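## Task

Pull the wooden spoon from the jar holding five utensils (wooden spoon, dark wooden spatula, black nylon turner, red nylon spoon, steel serving spoon). Set it lying flat on the cutting board so the midpoint of its length is above the board, with it touching neither the table, the jar nor any other utensil. The four other utensils must stay in the jar and the jar must be standing upright. Nothing counts if it stays in place only because the robot holds it. Finish by releasing the spoon and moving the hands away.

## Robot and tools

ROBOT. Two arms, left_arm and right_arm, face each other across a table; left_arm's base sits on the +y side. The names do not refer to image sides. Both arms carry an identical right-handed five-finger hand, so every hand number and axis means the same on both.

SCENE FRAME. Results give each hand point's position in metres and orientation as a wxyz quaternion, plus velocities (m/s, rad/s), in one shared frame: origin on the tabletop halfway between the arm bases, tabletop at z = 0, +z up. Printed positions can be slightly off, more so at long reach.

HAND POINT AND ITS AXES. The hand point lies 0.05 m in front of the palm, where index pad and thumb tip meet in a pinch. Its +z runs along the straightened fingers (fingertips 0.06-0.07 m beyond it), +y points out of the palm, +x runs across the palm toward the little finger. Sideways the hand spans 0.08 m on the little-finger side and 0.02 m on the thumb side when the thumb is turned in front of the palm (up to 0.09 m otherwise). A wrist bracket on the little-finger side sits 0.03 m past the point along +y and 0.11 m across; it can collide.

THE ROW. Every arm command is one row of 28 numbers, each in [-1, 1], always covering both arms: left_arm dx, dy, dz, rx, ry, rz, then left_gripper little, ring, middle, index, thumb_bend, thumb_turn, force_limit, speed; then the same 14 for right_arm/right_gripper. dx..rz are an offset, not a pose: they shift the hand point relative to its pose in the latest result that shows it (before any such result, and for a second or later call within one reply, relative to where it is when the action starts), expressed along the hand point's own axes. Scale: 1.0 = 0.6 m or 180 degrees; rx, ry, rz form a single rotation vector. All rows of one action share that same reference; they do not add up. Zeros mean go back to the reference pose, not stay still. Each step the commanded pose is clipped to within 100 mm and 16 degrees of the measured one, and motion trails the command by about 0.17 s; position wins over orientation if both cannot be met.

HAND NUMBERS. These are absolute targets. Fingers: +1 straight, -1 curled into the palm. thumb_bend +1 straight, -1 bent. thumb_turn +1 beside the palm, -1 opposite the fingers. A pinch is about index -0.22, thumb_bend -0.75, thumb_turn -0.57. With the thumb turned in front, the whole hand can wrap objects 0.035-0.08 m thick; turn the thumb before reaching the object. force_limit maps -1..+1 to about 0..10 N at the fingertip (15 N for both thumb motors) and only stops closing. speed maps -1..+1 to near zero..full (full travel 0.6 s); for a gentle grip close at -0.9 or slower. There is no 'unchanged' value: repeat the hand's last eight numbers, or, before any, its hand_measured six plus hand_force_limit and hand_speed. A motor moves only when its target changes by at least 0.01.

TOOLS.
execute_actions: 'actions' is an empty list (look), or one item: {'rows': up to 15 rows, 'steps': 3 to 15, default 15} where each row lasts one 1/30 s step and the last repeats; or {'steps': up to 300} to wait, counted from the previous result including reply time. 'pictures': true adds images (an empty list always gets them). The last 3 steps of an action run after the result is taken.
move: 'target' is one 28-number row as above; each hand point travels a straight line toward it, all arms finishing together in 0.5-10 s. 'speed' in m/s, 0.002-0.5 (default 0.25), turning up to twice that in rad/s. Optional 'stop_force' in N, 9-40, shared by both arms, allowed after 0.2 s of scene time: an arm's path ends when its wrist sensor feels that much extra push against the motion, then backs off slightly and holds. Use it only very slowly and without rotating; omit it when lifting off something you press on. The 'move:' line reports the ending per arm: done, off_target, moving, held, fault or contact, and limits such as paced (pose clipped) or held (steps blocked).
wait: 'seconds' 0-10; sends nothing new.
zoom_image: 'camera' (cam_high, cam_low at 504x504; cam_left_wrist, cam_right_wrist at 616x616) and 'region' [x0, y0, x1, y1] in pixels from the top-left, at most 504 by 504.
show_instructions: no arguments; shows the reference pages.
finished_scene: 'scene' 1 or 2; ends and grades it, irreversibly.

READING RESULTS. A 'Hand target' line shows the pose each arm is heading for. 'pose unreachable' and HELD mean part of a command was changed or not sent. hand_measured, hand_stopped_by (moving, target, force, stalled, fault) and hand_load_n list six values in motor order; a lost grip shows as loads dropping near 0. Wrist force/torque are in the end effector's axes, saturate near 50 N, carry offsets up to about 4 N and noise. Joint torque readings are rough. MOTOR HOT appears at 70 °C; at 85 °C the arm brakes until cool.

AVOID. Contact torque above a joint's limit (138 N m big joints, 25.7 N m wrist joints) or any outside force of 150 N stops that arm for 10 s. Stiff arms fault easily if a target lies even a little past firm contact; approach slowly. Never let the arms collide or press on each other. Do not drop the utensil, tip the jar, pull other utensils out or knock anything off the table. Objects may occasionally get nudged by outside pushes.

Each tool is called after "Request:" as name([rows], argument=value, ...), one row to a line, values as JSON.

Reference images:

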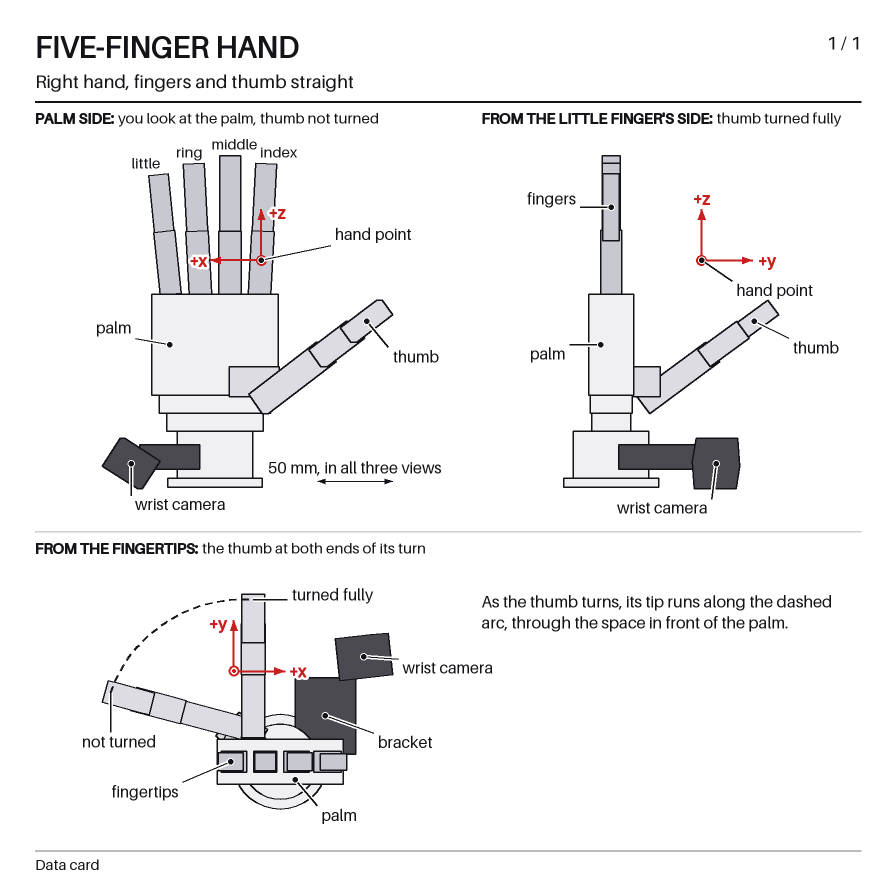

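## Session

Request:
execute_actions(actions=[])

Scene clock: 0.00 s of 5600.00 s.
left_arm: end_effector_position=(+0.2915, +0.4629, +0.4779) hand_measured=(+1.000, +1.000, +1.000, +1.000, +1.000, +1.000) hand_load_n=(+0.0, +0.0, +0.0, +0.0, +0.0, +0.0) hand_stopped_by=(target, target, target, target, target, target) hand_force_limit=0.00 hand_speed=-0.80 end_effector_quat_wxyz=(-0.017, +0.390, +0.921, +0.007) end_effector_velocity=(-0.000, -0.000, -0.000) end_effector_angular_velocity=(+0.000, +0.002, +0.000) | right_arm: end_effector_position=(+0.1703, -0.2667, +0.4699) hand_measured=(+1.000, +1.000, +1.000, +1.000, +1.000, +1.000) hand_load_n=(+0.0, +0.0, +0.0, +0.0, +0.0, +0.0) hand_stopped_by=(target, target, target, target, target, target) hand_force_limit=0.00 hand_speed=-0.80 end_effector_quat_wxyz=(-0.012, -0.303, +0.953, -0.014) end_effector_velocity=(-0.000, +0.000, +0.000) end_effector_angular_velocity=(+0.001, +0.000, -0.000)
Joint positions: left_arm=[ 0.535 -1.721  1.348  1.978  1.583 -1.899] | right_arm=[-1.203 -1.708  1.354  1.95   1.598 -1.855]
Joint velocities: left_arm=[-0.001  0.001 -0.     0.     0.002 -0.001] | right_arm=[-0.    -0.     0.    -0.    -0.001  0.   ]
Joint torques (N m, as the arm reports them, + toward a larger angle): no reading
Motor temperatures (°C, as the motors report them): left_arm=[31 30 30 39 35 42] | right_arm=[33 29 30 40 36 38]
Wrist force (N, on the end effector, along its own x y z axes, offset not removed): no reading
Wrist torque (N m, same axes, about the end effector's origin, offset not removed): no reading
Hand target (left_arm): +0.291, +0.463, +0.478; -0.017, +0.390, +0.921, +0.007
Hand target (right_arm): +0.170, -0.267, +0.470; -0.012, -0.303, +0.953, -0.014

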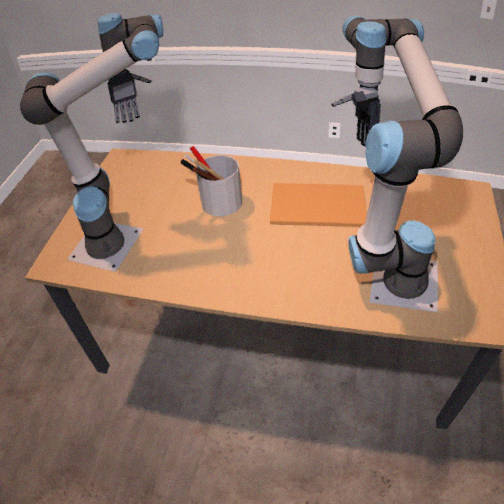

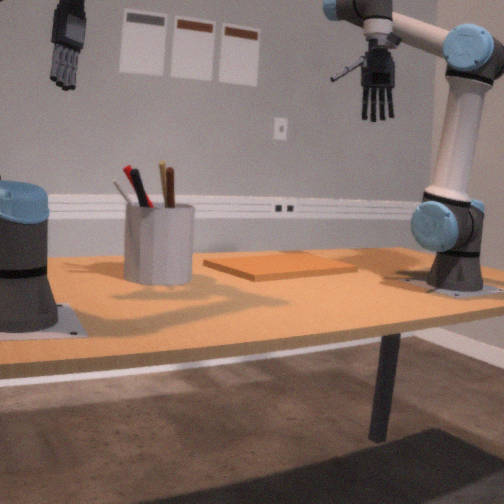

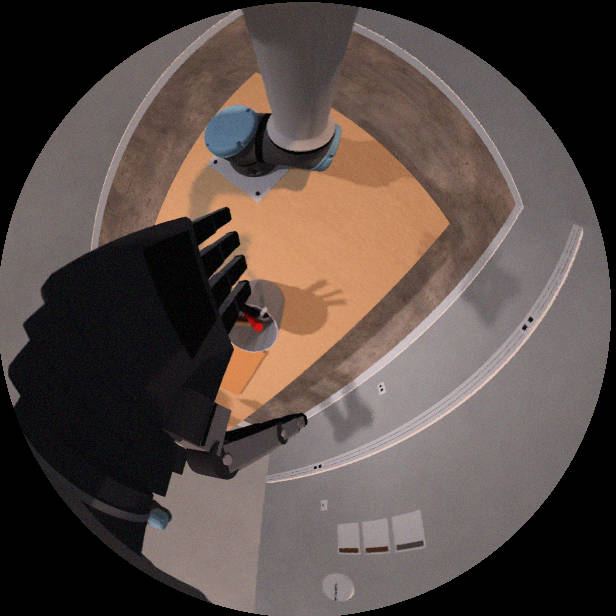

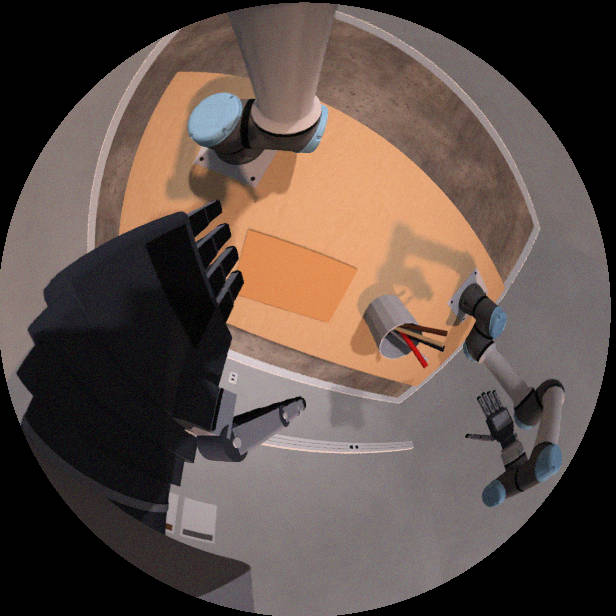

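Request:
zoom_image(camera="cam_high", region=[150, 120, 390, 250])

Request:
zoom_image(camera="cam_low", region=[80, 140, 240, 300])

Region (150, 120, 390, 250) of cam_high's 504x504 image, scaled by 2.100, with more detail than that image has; it fills the top 273 rows of this view, and the rest is white.

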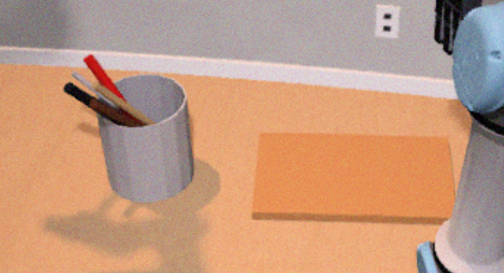

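Region (80, 140, 240, 300) of cam_low's 504x504 image, scaled by 3.150, with more detail than that image has.

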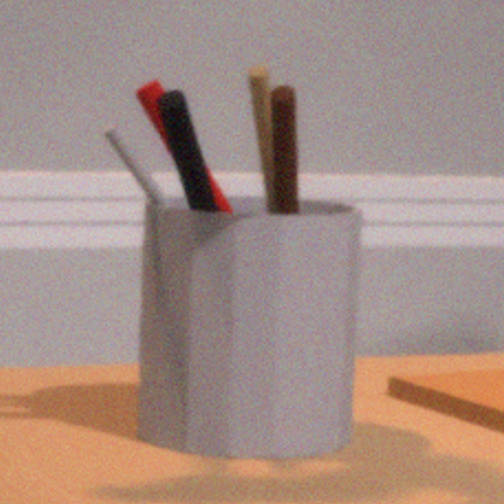

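Request:
move(target=[-0.25,-0.22,0,0,0,0,1,1,1,1,1,1,0,-0.8,0,0,0,0,0,0,1,1,1,1,1,1,0,-0.8])

Scene clock: 1.80 s of 5600.00 s.
left_arm: end_effector_position=(+0.3012, +0.2637, +0.4722) hand_measured=(+1.000, +1.000, +1.000, +1.000, +1.000, +1.000) hand_load_n=(+0.0, +0.0, +0.0, +0.0, +0.0, +0.0) hand_stopped_by=(target, target, target, target, target, target) hand_force_limit=0.00 hand_speed=-0.80 end_effector_quat_wxyz=(-0.017, +0.390, +0.921, +0.006) end_effector_velocity=(+0.000, -0.003, +0.001) end_effector_angular_velocity=(+0.001, +0.002, -0.000) | right_arm: end_effector_position=(+0.1703, -0.2667, +0.4699) hand_measured=(+1.000, +1.000, +1.000, +1.000, +1.000, +1.000) hand_load_n=(+0.0, +0.0, +0.0, +0.0, +0.0, +0.0) hand_stopped_by=(target, target, target, target, target, target) hand_force_limit=0.00 hand_speed=-0.80 end_effector_quat_wxyz=(-0.012, -0.303, +0.953, -0.014) end_effector_velocity=(+0.000, -0.000, +0.000) end_effector_angular_velocity=(+0.000, -0.001, -0.000)
Joint positions: left_arm=[ 0.334 -1.328  0.948  1.981  1.59  -2.1  ] | right_arm=[-1.203 -1.708  1.354  1.95   1.598 -1.855]
Joint velocities: left_arm=[ 0.     0.011 -0.015  0.006  0.001  0.   ] | right_arm=[-0.001 -0.    -0.     0.     0.    -0.001]
Joint torques (N m, as the arm reports them, + toward a larger angle): left_arm=[  6.55 -15.19 -27.26   5.02   2.48  -2.4 ] | right_arm=[  0.96 -11.55 -17.43   2.86   0.22   0.07]
Motor temperatures (°C, as the motors report them): left_arm=[31 30 30 39 35 42] | right_arm=[33 29 30 40 36 38]
Wrist force (N, on the end effector, along its own x y z axes, offset not removed): left_arm=[-0.5 -1.7 2.0] | right_arm=[-0.2 0.9 1.3]
Wrist torque (N m, same axes, about the end effector's origin, offset not removed): left_arm=[-0.35 -0.19 0.00] | right_arm=[0.14 -0.20 -0.06]
Hand target (left_arm): +0.301, +0.263, +0.472; -0.017, +0.390, +0.921, +0.007
Hand target (right_arm): +0.170, -0.267, +0.470; -0.012, -0.303, +0.953, -0.014
Off the commanded pose (left_arm): 0.000 m, 0 deg.
Off the commanded pose (right_arm): 0.000 m, 0 deg.
Kept back: nothing.
move: done

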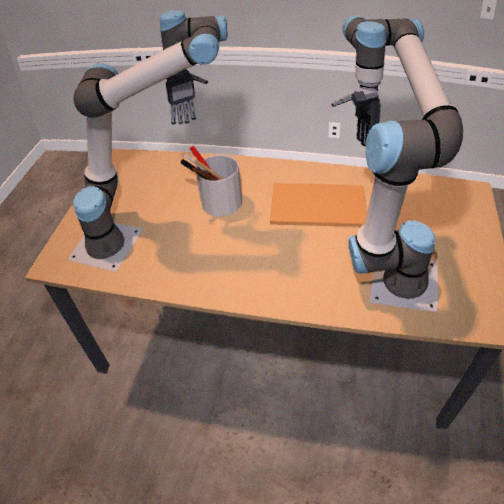

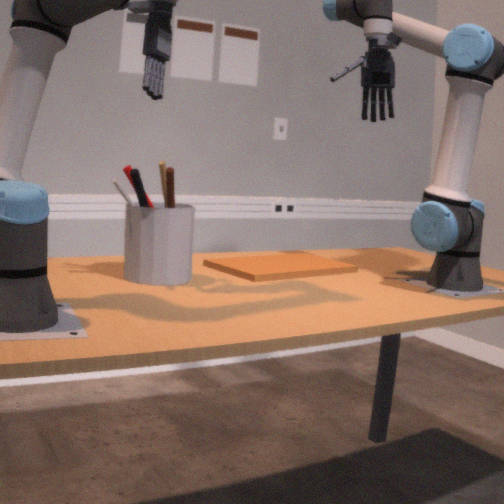

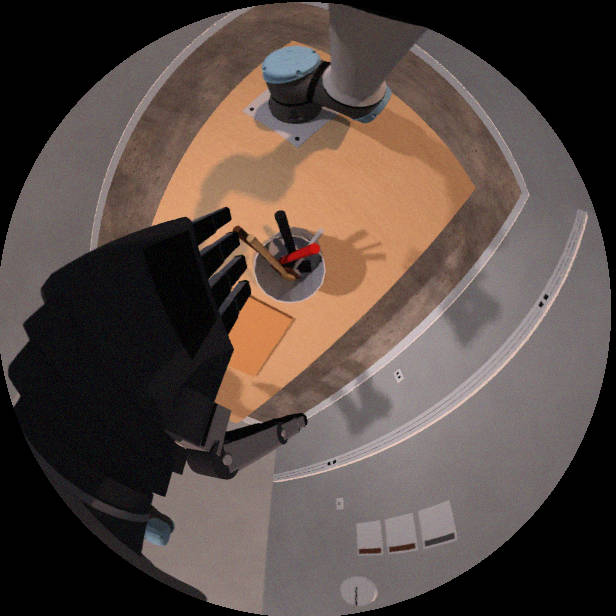

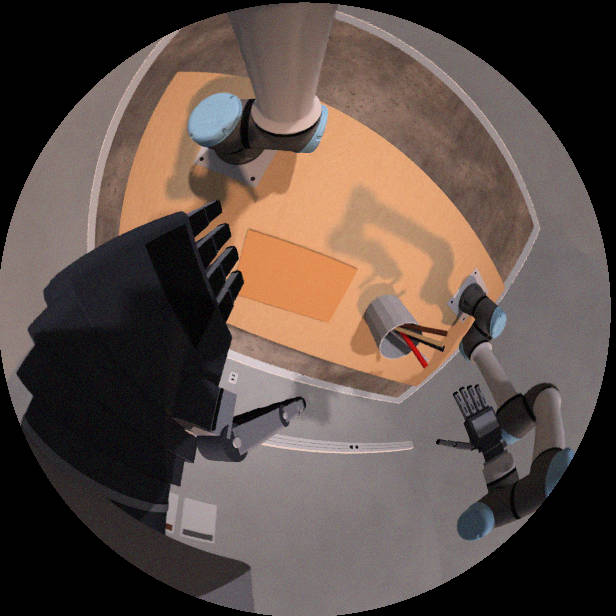

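Request:
move(target=[-0.08,-0.08,0.06,0,0,0,1,1,1,1,1,1,0,-0.8,0,0,0,0,0,0,1,1,1,1,1,1,0,-0.8])

Scene clock: 3.10 s of 5600.00 s.
left_arm: end_effector_position=(+0.2991, +0.1970, +0.4347) hand_measured=(+1.000, +1.000, +1.000, +1.000, +1.000, +1.000) hand_load_n=(+0.0, +0.0, +0.0, +0.0, +0.0, +0.0) hand_stopped_by=(target, target, target, target, target, target) hand_force_limit=0.00 hand_speed=-0.80 end_effector_quat_wxyz=(-0.017, +0.390, +0.921, +0.006) end_effector_velocity=(+0.000, -0.002, -0.000) end_effector_angular_velocity=(-0.000, -0.001, +0.001) | right_arm: end_effector_position=(+0.1703, -0.2667, +0.4699) hand_measured=(+1.000, +1.000, +1.000, +1.000, +1.000, +1.000) hand_load_n=(+0.0, +0.0, +0.0, +0.0, +0.0, +0.0) hand_stopped_by=(target, target, target, target, target, target) hand_force_limit=0.00 hand_speed=-0.80 end_effector_quat_wxyz=(-0.012, -0.303, +0.953, -0.014) end_effector_velocity=(-0.000, +0.000, -0.000) end_effector_angular_velocity=(+0.000, +0.000, +0.001)
Joint positions: left_arm=[ 0.292 -1.201  0.879  1.923  1.591 -2.142] | right_arm=[-1.203 -1.708  1.354  1.95   1.598 -1.855]
Joint velocities: left_arm=[-0.001  0.004 -0.005  0.001 -0.    -0.001] | right_arm=[ 0.001  0.     0.    -0.    -0.     0.   ]
Joint torques (N m, as the arm reports them, + toward a larger angle): left_arm=[ -8.02 -20.88 -27.53  -0.41   2.44  -2.41] | right_arm=[  0.14 -10.71 -17.1    2.91   0.02  -0.07]
Motor temperatures (°C, as the motors report them): left_arm=[31 30 30 39 35 42] | right_arm=[33 29 30 40 36 38]
Wrist force (N, on the end effector, along its own x y z axes, offset not removed): left_arm=[-1.4 -2.0 -0.8] | right_arm=[0.9 1.2 1.0]
Wrist torque (N m, same axes, about the end effector's origin, offset not removed): left_arm=[-0.20 -0.05 -0.05] | right_arm=[0.30 -0.28 0.15]
Hand target (left_arm): +0.299, +0.197, +0.435; -0.017, +0.390, +0.921, +0.006
Hand target (right_arm): +0.170, -0.267, +0.470; -0.012, -0.303, +0.953, -0.014
Off the commanded pose (left_arm): 0.000 m, 0 deg.
Off the commanded pose (right_arm): 0.000 m, 0 deg.
Kept back: nothing.
move: done

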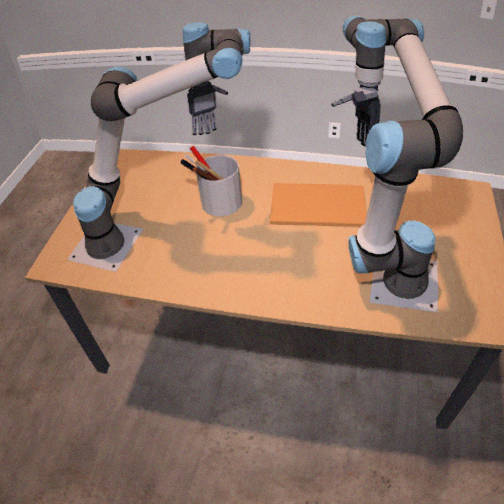

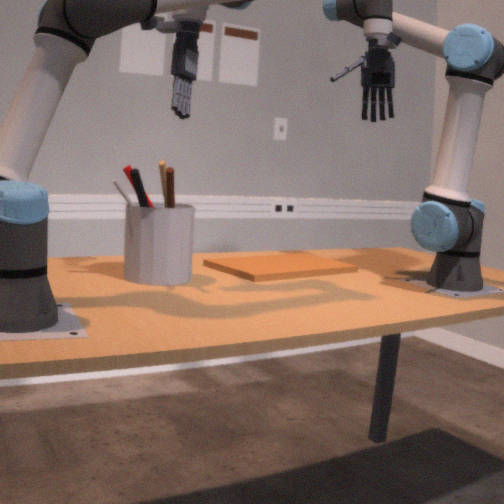

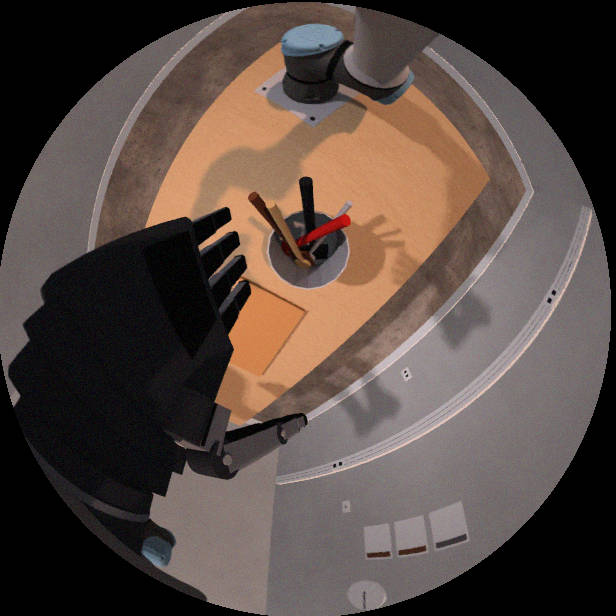

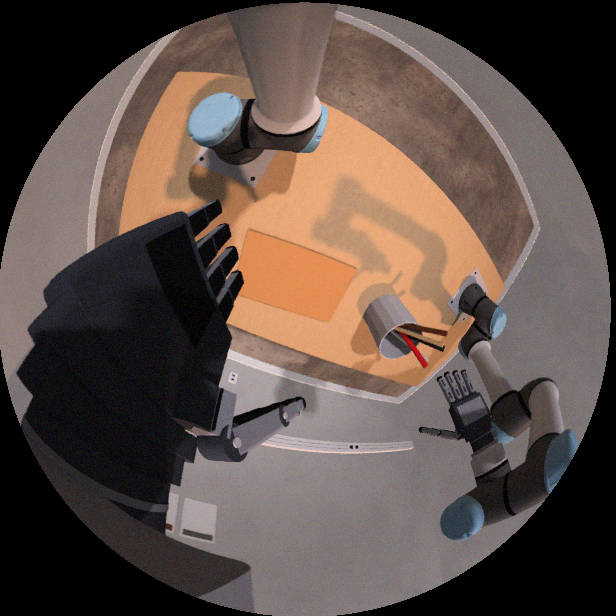

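Request:
move(target=[0,0,0.07,0,0,0,1,1,1,1,-0.3,-0.57,0,-0.5,0,0,0,0,0,0,1,1,1,1,1,1,0,-0.8])

Request:
zoom_image(camera="cam_left_wrist", region=[180, 100, 430, 350])

Scene clock: 6.10 s of 5600.00 s.
left_arm: end_effector_position=(+0.2980, +0.1981, +0.3927) hand_measured=(+1.000, +1.000, +1.000, +1.000, -0.300, -0.570) hand_load_n=(+0.0, +0.0, +0.0, +0.0, +0.0, +0.0) hand_stopped_by=(target, target, target, target, target, target) hand_force_limit=0.00 hand_speed=-0.50 end_effector_quat_wxyz=(-0.017, +0.390, +0.921, +0.006) end_effector_velocity=(+0.000, +0.000, +0.000) end_effector_angular_velocity=(-0.002, -0.001, +0.001) | right_arm: end_effector_position=(+0.1703, -0.2667, +0.4699) hand_measured=(+1.000, +1.000, +1.000, +1.000, +1.000, +1.000) hand_load_n=(+0.0, +0.0, +0.0, +0.0, +0.0, +0.0) hand_stopped_by=(target, target, target, target, target, target) hand_force_limit=0.00 hand_speed=-0.80 end_effector_quat_wxyz=(-0.012, -0.303, +0.953, -0.014) end_effector_velocity=(+0.000, -0.000, -0.000) end_effector_angular_velocity=(-0.001, -0.001, +0.000)
Joint positions: left_arm=[ 0.29  -1.236  1.039  1.798  1.591 -2.144] | right_arm=[-1.203 -1.708  1.354  1.95   1.598 -1.855]
Joint velocities: left_arm=[ 0.    -0.001  0.    -0.001 -0.    -0.001] | right_arm=[-0.001  0.    -0.    -0.     0.002 -0.001]
Joint torques (N m, as the arm reports them, + toward a larger angle): left_arm=[ -7.31 -47.77 -12.52  -0.46  -2.25  -2.31] | right_arm=[  0.61 -11.19 -17.98   2.76   0.16  -0.02]
Motor temperatures (°C, as the motors report them): left_arm=[31 30 30 39 35 42] | right_arm=[33 29 30 40 36 38]
Wrist force (N, on the end effector, along its own x y z axes, offset not removed): left_arm=[-0.6 -1.4 1.6] | right_arm=[2.7 2.7 2.4]
Wrist torque (N m, same axes, about the end effector's origin, offset not removed): left_arm=[-0.31 -0.28 -0.01] | right_arm=[0.35 -0.67 0.20]
Hand target (left_arm): +0.298, +0.198, +0.393; -0.017, +0.390, +0.921, +0.006
Hand target (right_arm): +0.170, -0.267, +0.470; -0.012, -0.303, +0.953, -0.014
Off the commanded pose (left_arm): 0.000 m, 0 deg.
Off the commanded pose (right_arm): 0.000 m, 0 deg.
Kept back: nothing.
move: done

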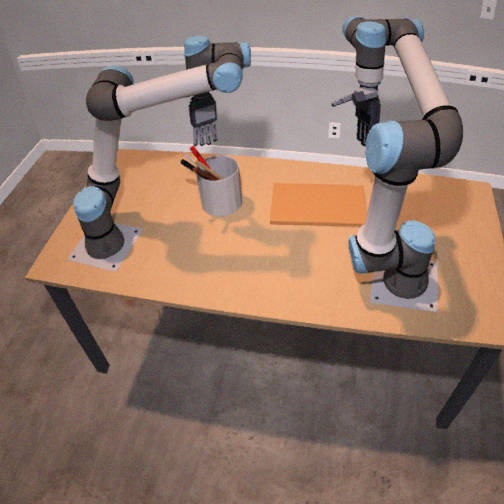

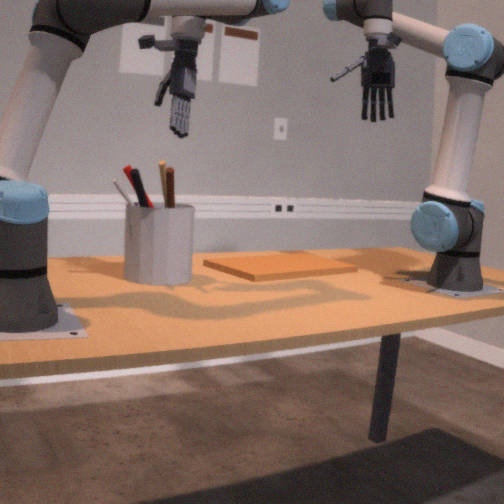

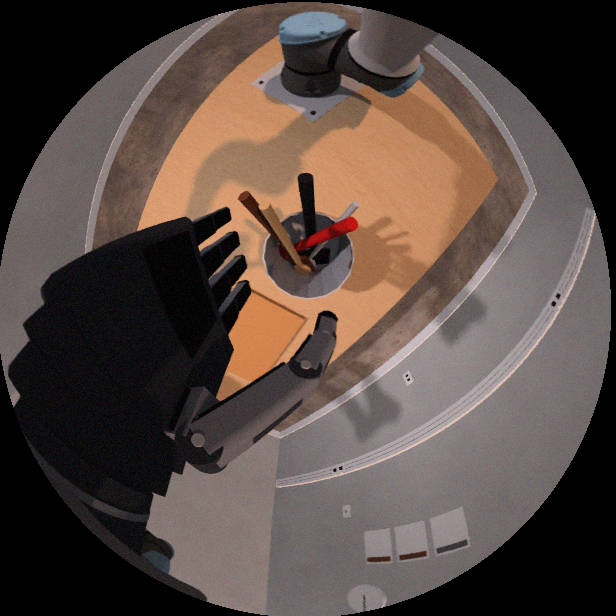

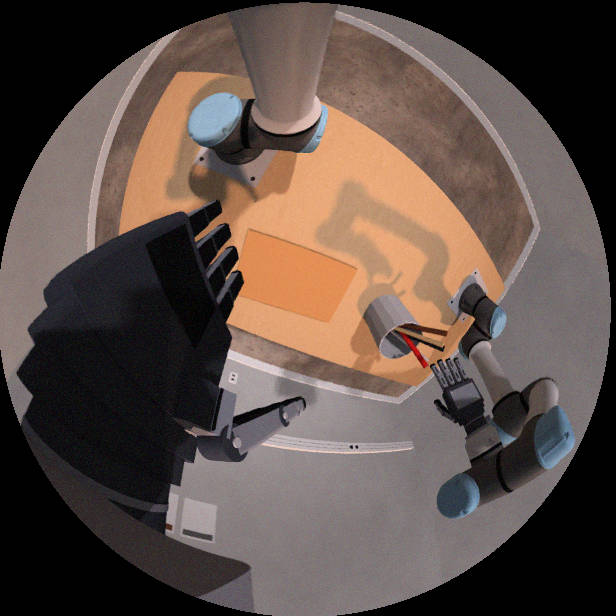

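Region (180, 100, 430, 350) of cam_left_wrist's 616x616 image, scaled by 2.016, with more detail than that image has.

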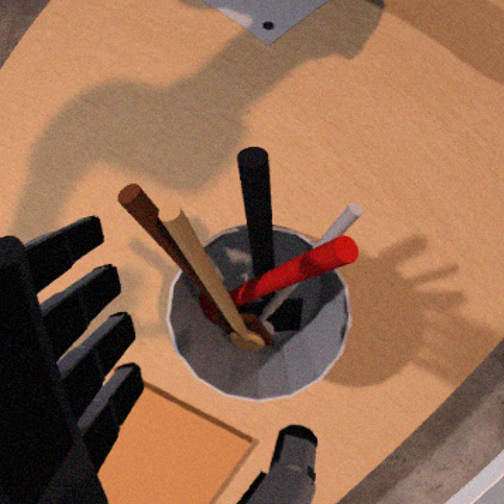

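Request:
move(target=[0.19,-0.04,0.14,0,-0.122,0,-1,-1,-1,0.4,-0.4,-0.57,0,0,0,0,0,0,0,0,1,1,1,1,1,1,0,-0.8], speed=0.15)

Scene clock: 8.50 s of 5600.00 s.
left_arm: end_effector_position=(+0.1994, +0.2650, +0.3131) hand_measured=(-1.000, -1.000, -1.000, +0.400, -0.400, -0.570) hand_load_n=(+0.0, +0.0, +0.0, +0.0, +0.0, +0.0) hand_stopped_by=(target, target, target, target, target, target) hand_force_limit=0.00 hand_speed=0.00 end_effector_quat_wxyz=(+0.158, +0.384, +0.907, -0.068) end_effector_velocity=(-0.003, +0.001, -0.001) end_effector_angular_velocity=(-0.003, -0.011, +0.001) | right_arm: end_effector_position=(+0.1703, -0.2667, +0.4699) hand_measured=(+1.000, +1.000, +1.000, +1.000, +1.000, +1.000) hand_load_n=(+0.0, +0.0, +0.0, +0.0, +0.0, +0.0) hand_stopped_by=(target, target, target, target, target, target) hand_force_limit=0.00 hand_speed=-0.80 end_effector_quat_wxyz=(-0.012, -0.303, +0.953, -0.014) end_effector_velocity=(+0.001, -0.001, -0.000) end_effector_angular_velocity=(-0.001, +0.000, -0.002)
Joint positions: left_arm=[-0.243 -1.729  1.8    1.338  1.265 -2.652] | right_arm=[-1.203 -1.708  1.354  1.95   1.598 -1.855]
Joint velocities: left_arm=[-0.025 -0.007  0.014  0.001 -0.015 -0.025] | right_arm=[-0.002  0.     0.    -0.     0.001 -0.   ]
Joint torques (N m, as the arm reports them, + toward a larger angle): left_arm=[ -6.83 -24.48 -13.34  -0.64  -2.81  -2.47] | right_arm=[  0.32 -11.5  -17.88   2.91   0.24   0.05]
Motor temperatures (°C, as the motors report them): left_arm=[31 30 30 39 35 42] | right_arm=[33 29 30 40 36 38]
Wrist force (N, on the end effector, along its own x y z axes, offset not removed): left_arm=[0.4 -0.6 0.1] | right_arm=[1.9 0.5 2.2]
Wrist torque (N m, same axes, about the end effector's origin, offset not removed): left_arm=[0.04 -0.28 0.12] | right_arm=[0.12 -0.49 0.08]
Hand target (left_arm): +0.199, +0.265, +0.313; +0.158, +0.384, +0.907, -0.068
Hand target (right_arm): +0.170, -0.267, +0.470; -0.012, -0.303, +0.953, -0.014
Off the commanded pose (left_arm): 0.000 m, 0 deg.
Off the commanded pose (right_arm): 0.000 m, 0 deg.
Kept back: nothing.
move: done

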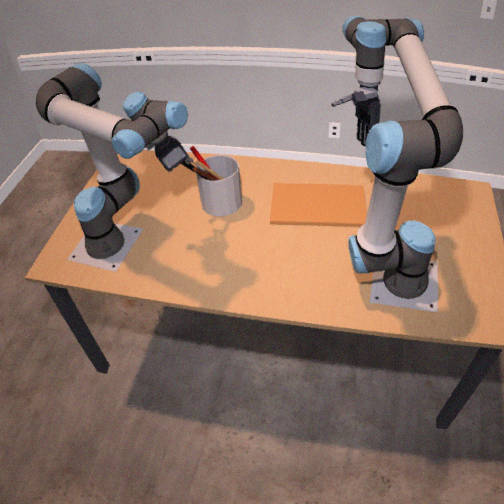

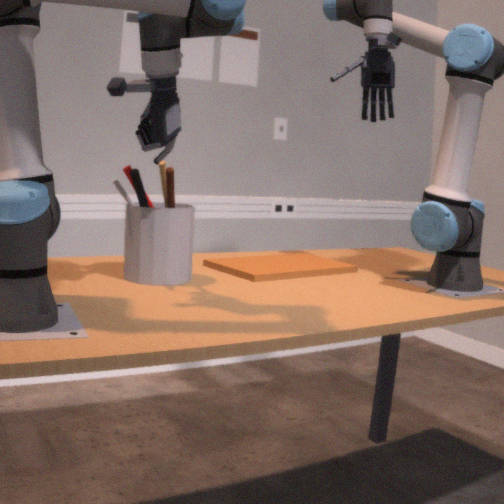

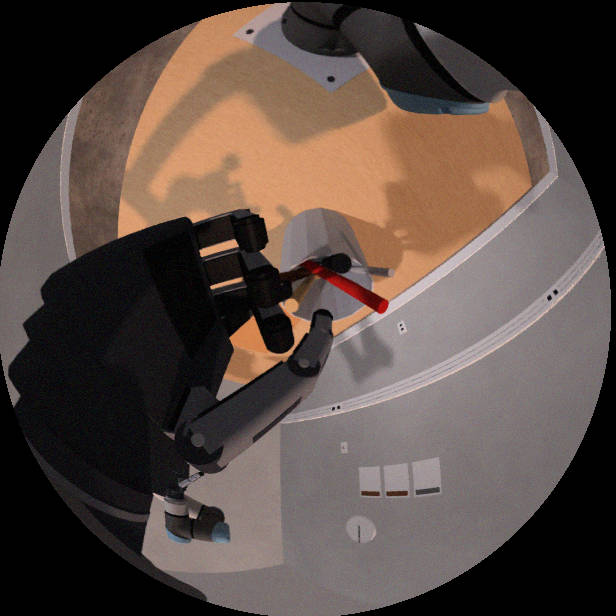

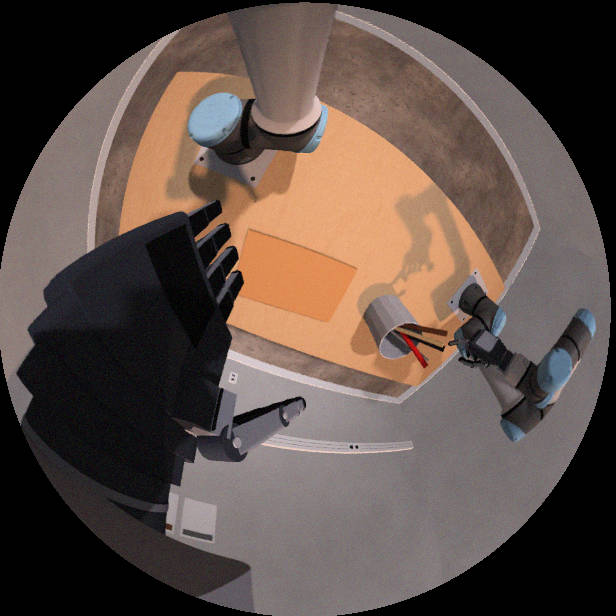

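Request:
move(target=[-0.03,0.03,-0.06,0,0,0,-1,-1,-1,0.4,-0.4,-0.57,0,0,0,0,0,0,0,0,1,1,1,1,1,1,0,-0.8], speed=0.15)

Request:
zoom_image(camera="cam_left_wrist", region=[180, 150, 430, 400])

Request:
zoom_image(camera="cam_right_wrist", region=[340, 260, 560, 440])

Scene clock: 9.73 s of 5600.00 s.
left_arm: end_effector_position=(+0.2157, +0.2741, +0.3528) hand_measured=(-1.000, -1.000, -1.000, +0.400, -0.400, -0.570) hand_load_n=(+0.0, +0.0, +0.0, +0.0, +0.0, +0.0) hand_stopped_by=(target, target, target, target, target, target) hand_force_limit=0.00 hand_speed=0.00 end_effector_quat_wxyz=(+0.158, +0.384, +0.907, -0.068) end_effector_velocity=(+0.001, +0.000, +0.002) end_effector_angular_velocity=(-0.001, +0.002, +0.002) | right_arm: end_effector_position=(+0.1703, -0.2667, +0.4699) hand_measured=(+1.000, +1.000, +1.000, +1.000, +1.000, +1.000) hand_load_n=(+0.0, +0.0, +0.0, +0.0, +0.0, +0.0) hand_stopped_by=(target, target, target, target, target, target) hand_force_limit=0.00 hand_speed=-0.80 end_effector_quat_wxyz=(-0.012, -0.303, +0.953, -0.014) end_effector_velocity=(+0.000, -0.000, +0.000) end_effector_angular_velocity=(+0.001, +0.000, -0.001)
Joint positions: left_arm=[-0.186 -1.746  1.708  1.429  1.274 -2.594] | right_arm=[-1.203 -1.708  1.354  1.95   1.598 -1.855]
Joint velocities: left_arm=[ 0.005 -0.    -0.007  0.004  0.002  0.004] | right_arm=[-0.002  0.    -0.     0.    -0.001 -0.   ]
Joint torques (N m, as the arm reports them, + toward a larger angle): left_arm=[  8.11 -10.87 -28.74   4.37   1.74   2.4 ] | right_arm=[  0.4  -10.53 -17.84   2.9    0.13   0.23]
Motor temperatures (°C, as the motors report them): left_arm=[31 30 30 39 35 42] | right_arm=[33 29 30 40 36 38]
Wrist force (N, on the end effector, along its own x y z axes, offset not removed): left_arm=[0.6 -0.4 0.2] | right_arm=[2.3 0.4 4.0]
Wrist torque (N m, same axes, about the end effector's origin, offset not removed): left_arm=[0.00 -0.35 0.06] | right_arm=[0.01 -0.58 0.08]
Hand target (left_arm): +0.216, +0.274, +0.353; +0.158, +0.384, +0.907, -0.068
Hand target (right_arm): +0.170, -0.267, +0.470; -0.012, -0.303, +0.953, -0.014
Off the commanded pose (left_arm): 0.000 m, 0 deg.
Off the commanded pose (right_arm): 0.000 m, 0 deg.
Kept back: nothing.
move: done

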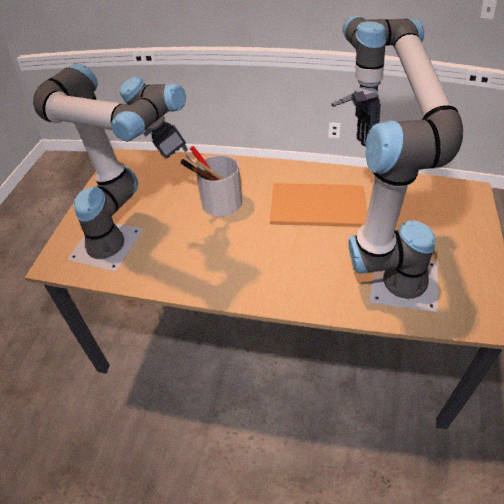

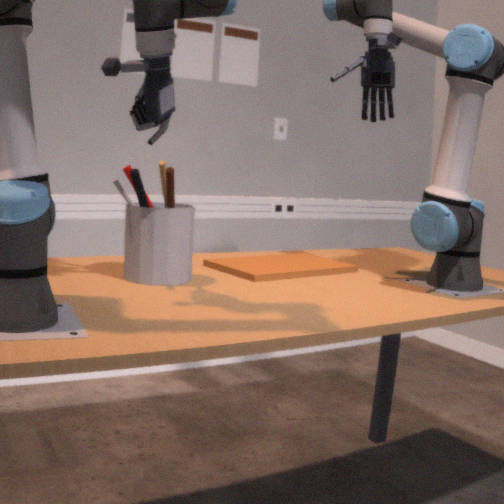

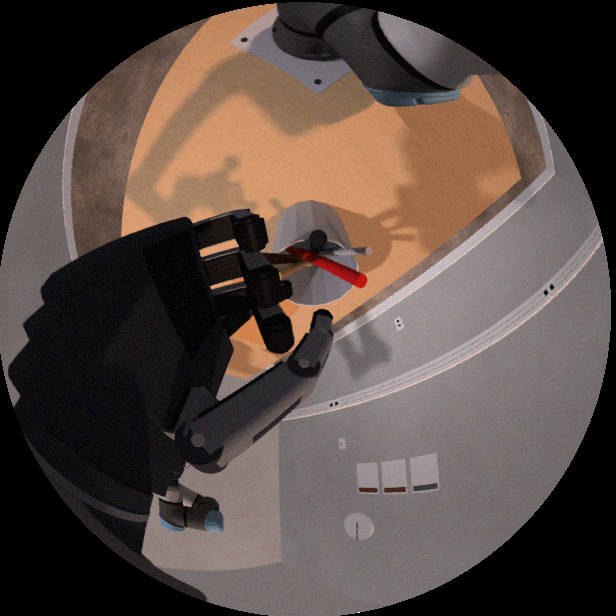

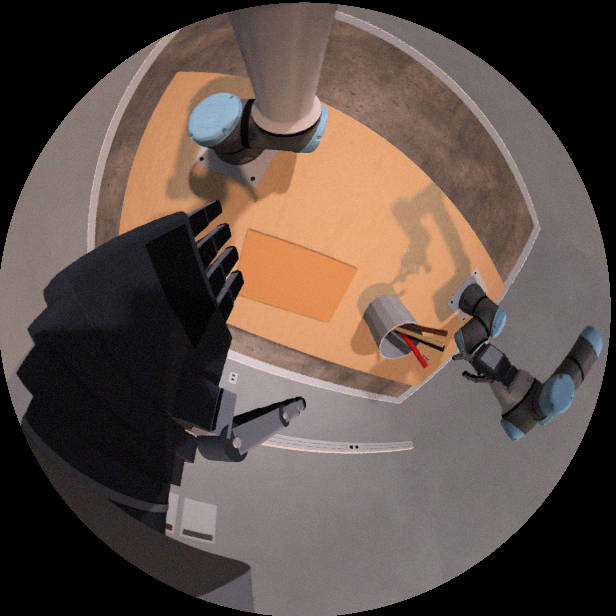

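Region (180, 150, 430, 400) of cam_left_wrist's 616x616 image, scaled by 2.016, with more detail than that image has.

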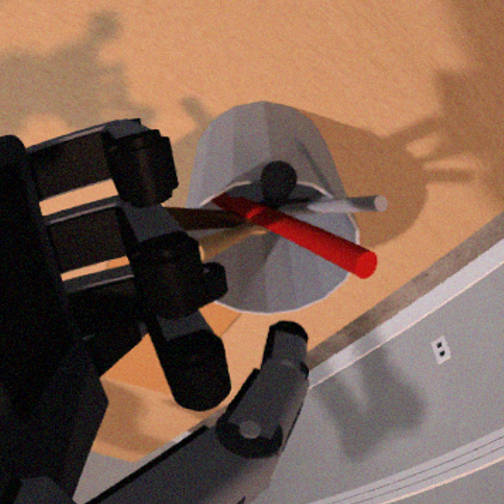

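Region (340, 260, 560, 440) of cam_right_wrist's 616x616 image, scaled by 2.291, with more detail than that image has; it fills the top 412 rows of this view, and the rest is white.

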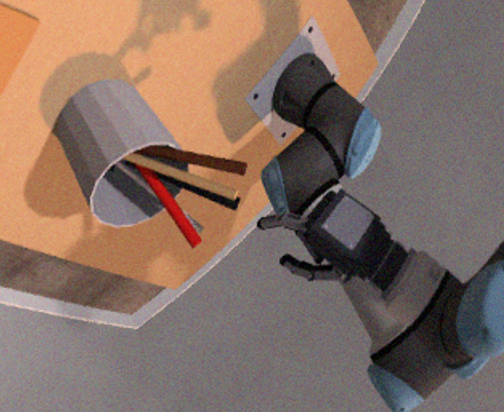

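Request:
move(target=[0.035,-0.035,0.1,0,0,0,-1,-1,-1,0.4,-0.4,-0.57,0,0,0,0,0,0,0,0,1,1,1,1,1,1,0,-0.8], speed=0.08)

Request:
zoom_image(camera="cam_left_wrist", region=[180, 150, 430, 400])

Request:
zoom_image(camera="cam_right_wrist", region=[340, 260, 560, 440])

Request:
zoom_image(camera="cam_low", region=[70, 80, 230, 240])

Scene clock: 11.33 s of 5600.00 s.
left_arm: end_effector_position=(+0.2008, +0.2591, +0.2896) hand_measured=(-1.000, -1.000, -1.000, +0.400, -0.400, -0.570) hand_load_n=(+0.0, +0.0, +0.0, +0.0, +0.0, +0.0) hand_stopped_by=(target, target, target, target, target, target) hand_force_limit=0.00 hand_speed=0.00 end_effector_quat_wxyz=(+0.158, +0.384, +0.907, -0.068) end_effector_velocity=(-0.001, -0.001, -0.003) end_effector_angular_velocity=(+0.000, +0.000, -0.002) | right_arm: end_effector_position=(+0.1703, -0.2667, +0.4699) hand_measured=(+1.000, +1.000, +1.000, +1.000, +1.000, +1.000) hand_load_n=(+0.0, +0.0, +0.0, +0.0, +0.0, +0.0) hand_stopped_by=(target, target, target, target, target, target) hand_force_limit=0.00 hand_speed=-0.80 end_effector_quat_wxyz=(-0.012, -0.303, +0.953, -0.014) end_effector_velocity=(-0.000, -0.000, -0.000) end_effector_angular_velocity=(-0.001, -0.000, +0.001)
Joint positions: left_arm=[-0.229 -1.707  1.84   1.271  1.267 -2.638] | right_arm=[-1.203 -1.708  1.354  1.95   1.598 -1.855]
Joint velocities: left_arm=[-0.002  0.004  0.005 -0.009  0.     0.001] | right_arm=[ 0.    -0.     0.     0.     0.001 -0.   ]
Joint torques (N m, as the arm reports them, + toward a larger angle): left_arm=[ -6.67  -0.23 -12.67  -0.58  -2.56  -2.3 ] | right_arm=[ -0.34 -10.51 -17.06   2.91   0.25   0.1 ]
Motor temperatures (°C, as the motors report them): left_arm=[31 30 30 39 35 42] | right_arm=[33 29 30 40 36 38]
Wrist force (N, on the end effector, along its own x y z axes, offset not removed): left_arm=[0.0 -1.2 1.0] | right_arm=[0.7 2.1 1.0]
Wrist torque (N m, same axes, about the end effector's origin, offset not removed): left_arm=[-0.23 -0.30 0.04] | right_arm=[0.36 -0.33 0.11]
Hand target (left_arm): +0.201, +0.259, +0.289; +0.158, +0.384, +0.907, -0.068
Hand target (right_arm): +0.170, -0.267, +0.470; -0.012, -0.303, +0.953, -0.014
Off the commanded pose (left_arm): 0.000 m, 0 deg.
Off the commanded pose (right_arm): 0.000 m, 0 deg.
Kept back: nothing.
move: done

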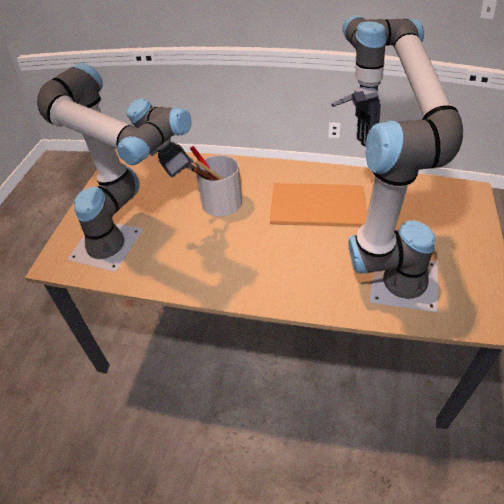

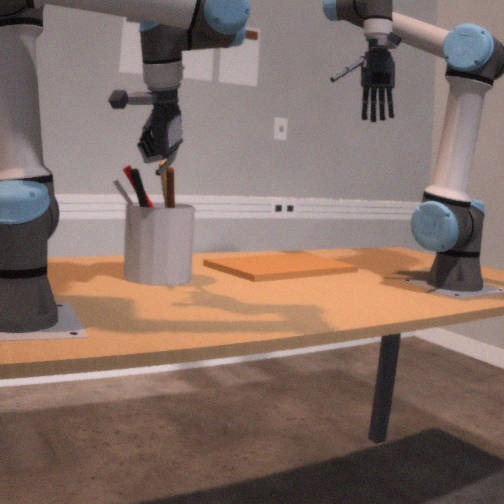

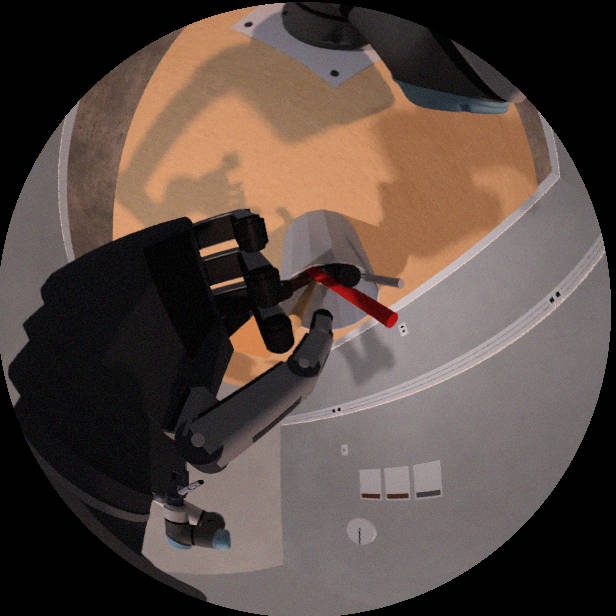

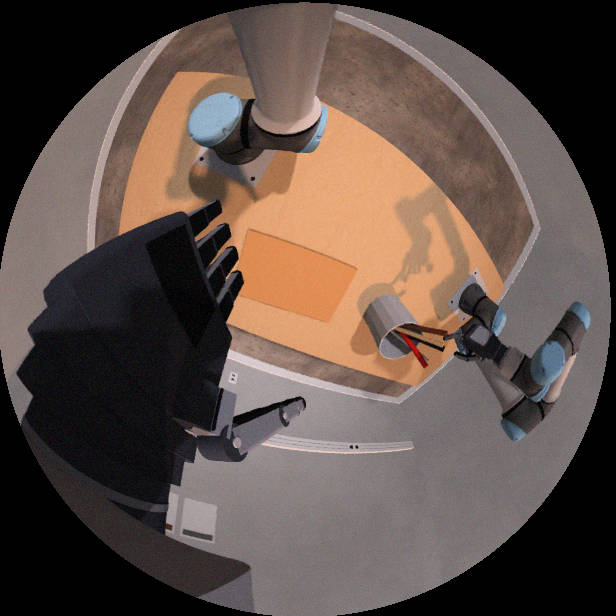

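Region (180, 150, 430, 400) of cam_left_wrist's 616x616 image, scaled by 2.016, with more detail than that image has.

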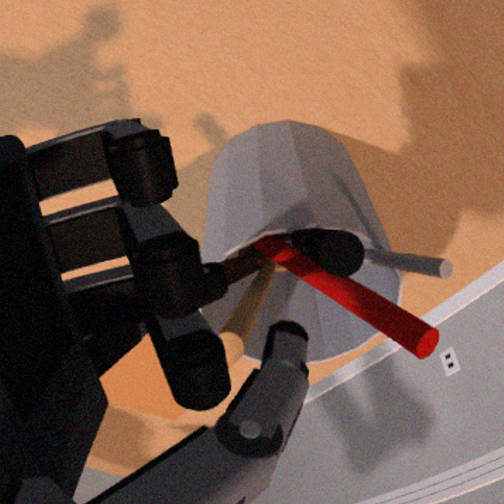

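Region (340, 260, 560, 440) of cam_right_wrist's 616x616 image, scaled by 2.291, with more detail than that image has; it fills the top 412 rows of this view, and the rest is white.

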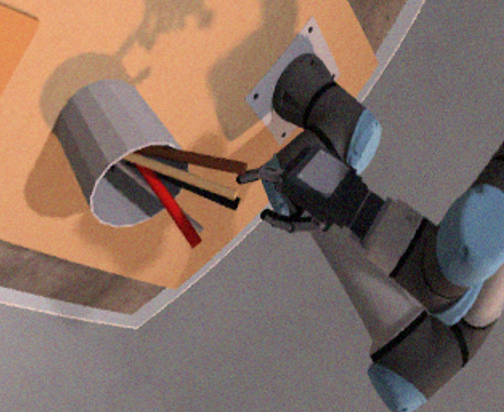

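Region (70, 80, 230, 240) of cam_low's 504x504 image, scaled by 3.150, with more detail than that image has.

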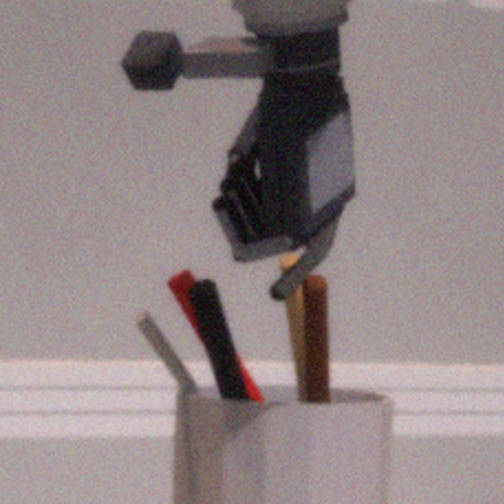

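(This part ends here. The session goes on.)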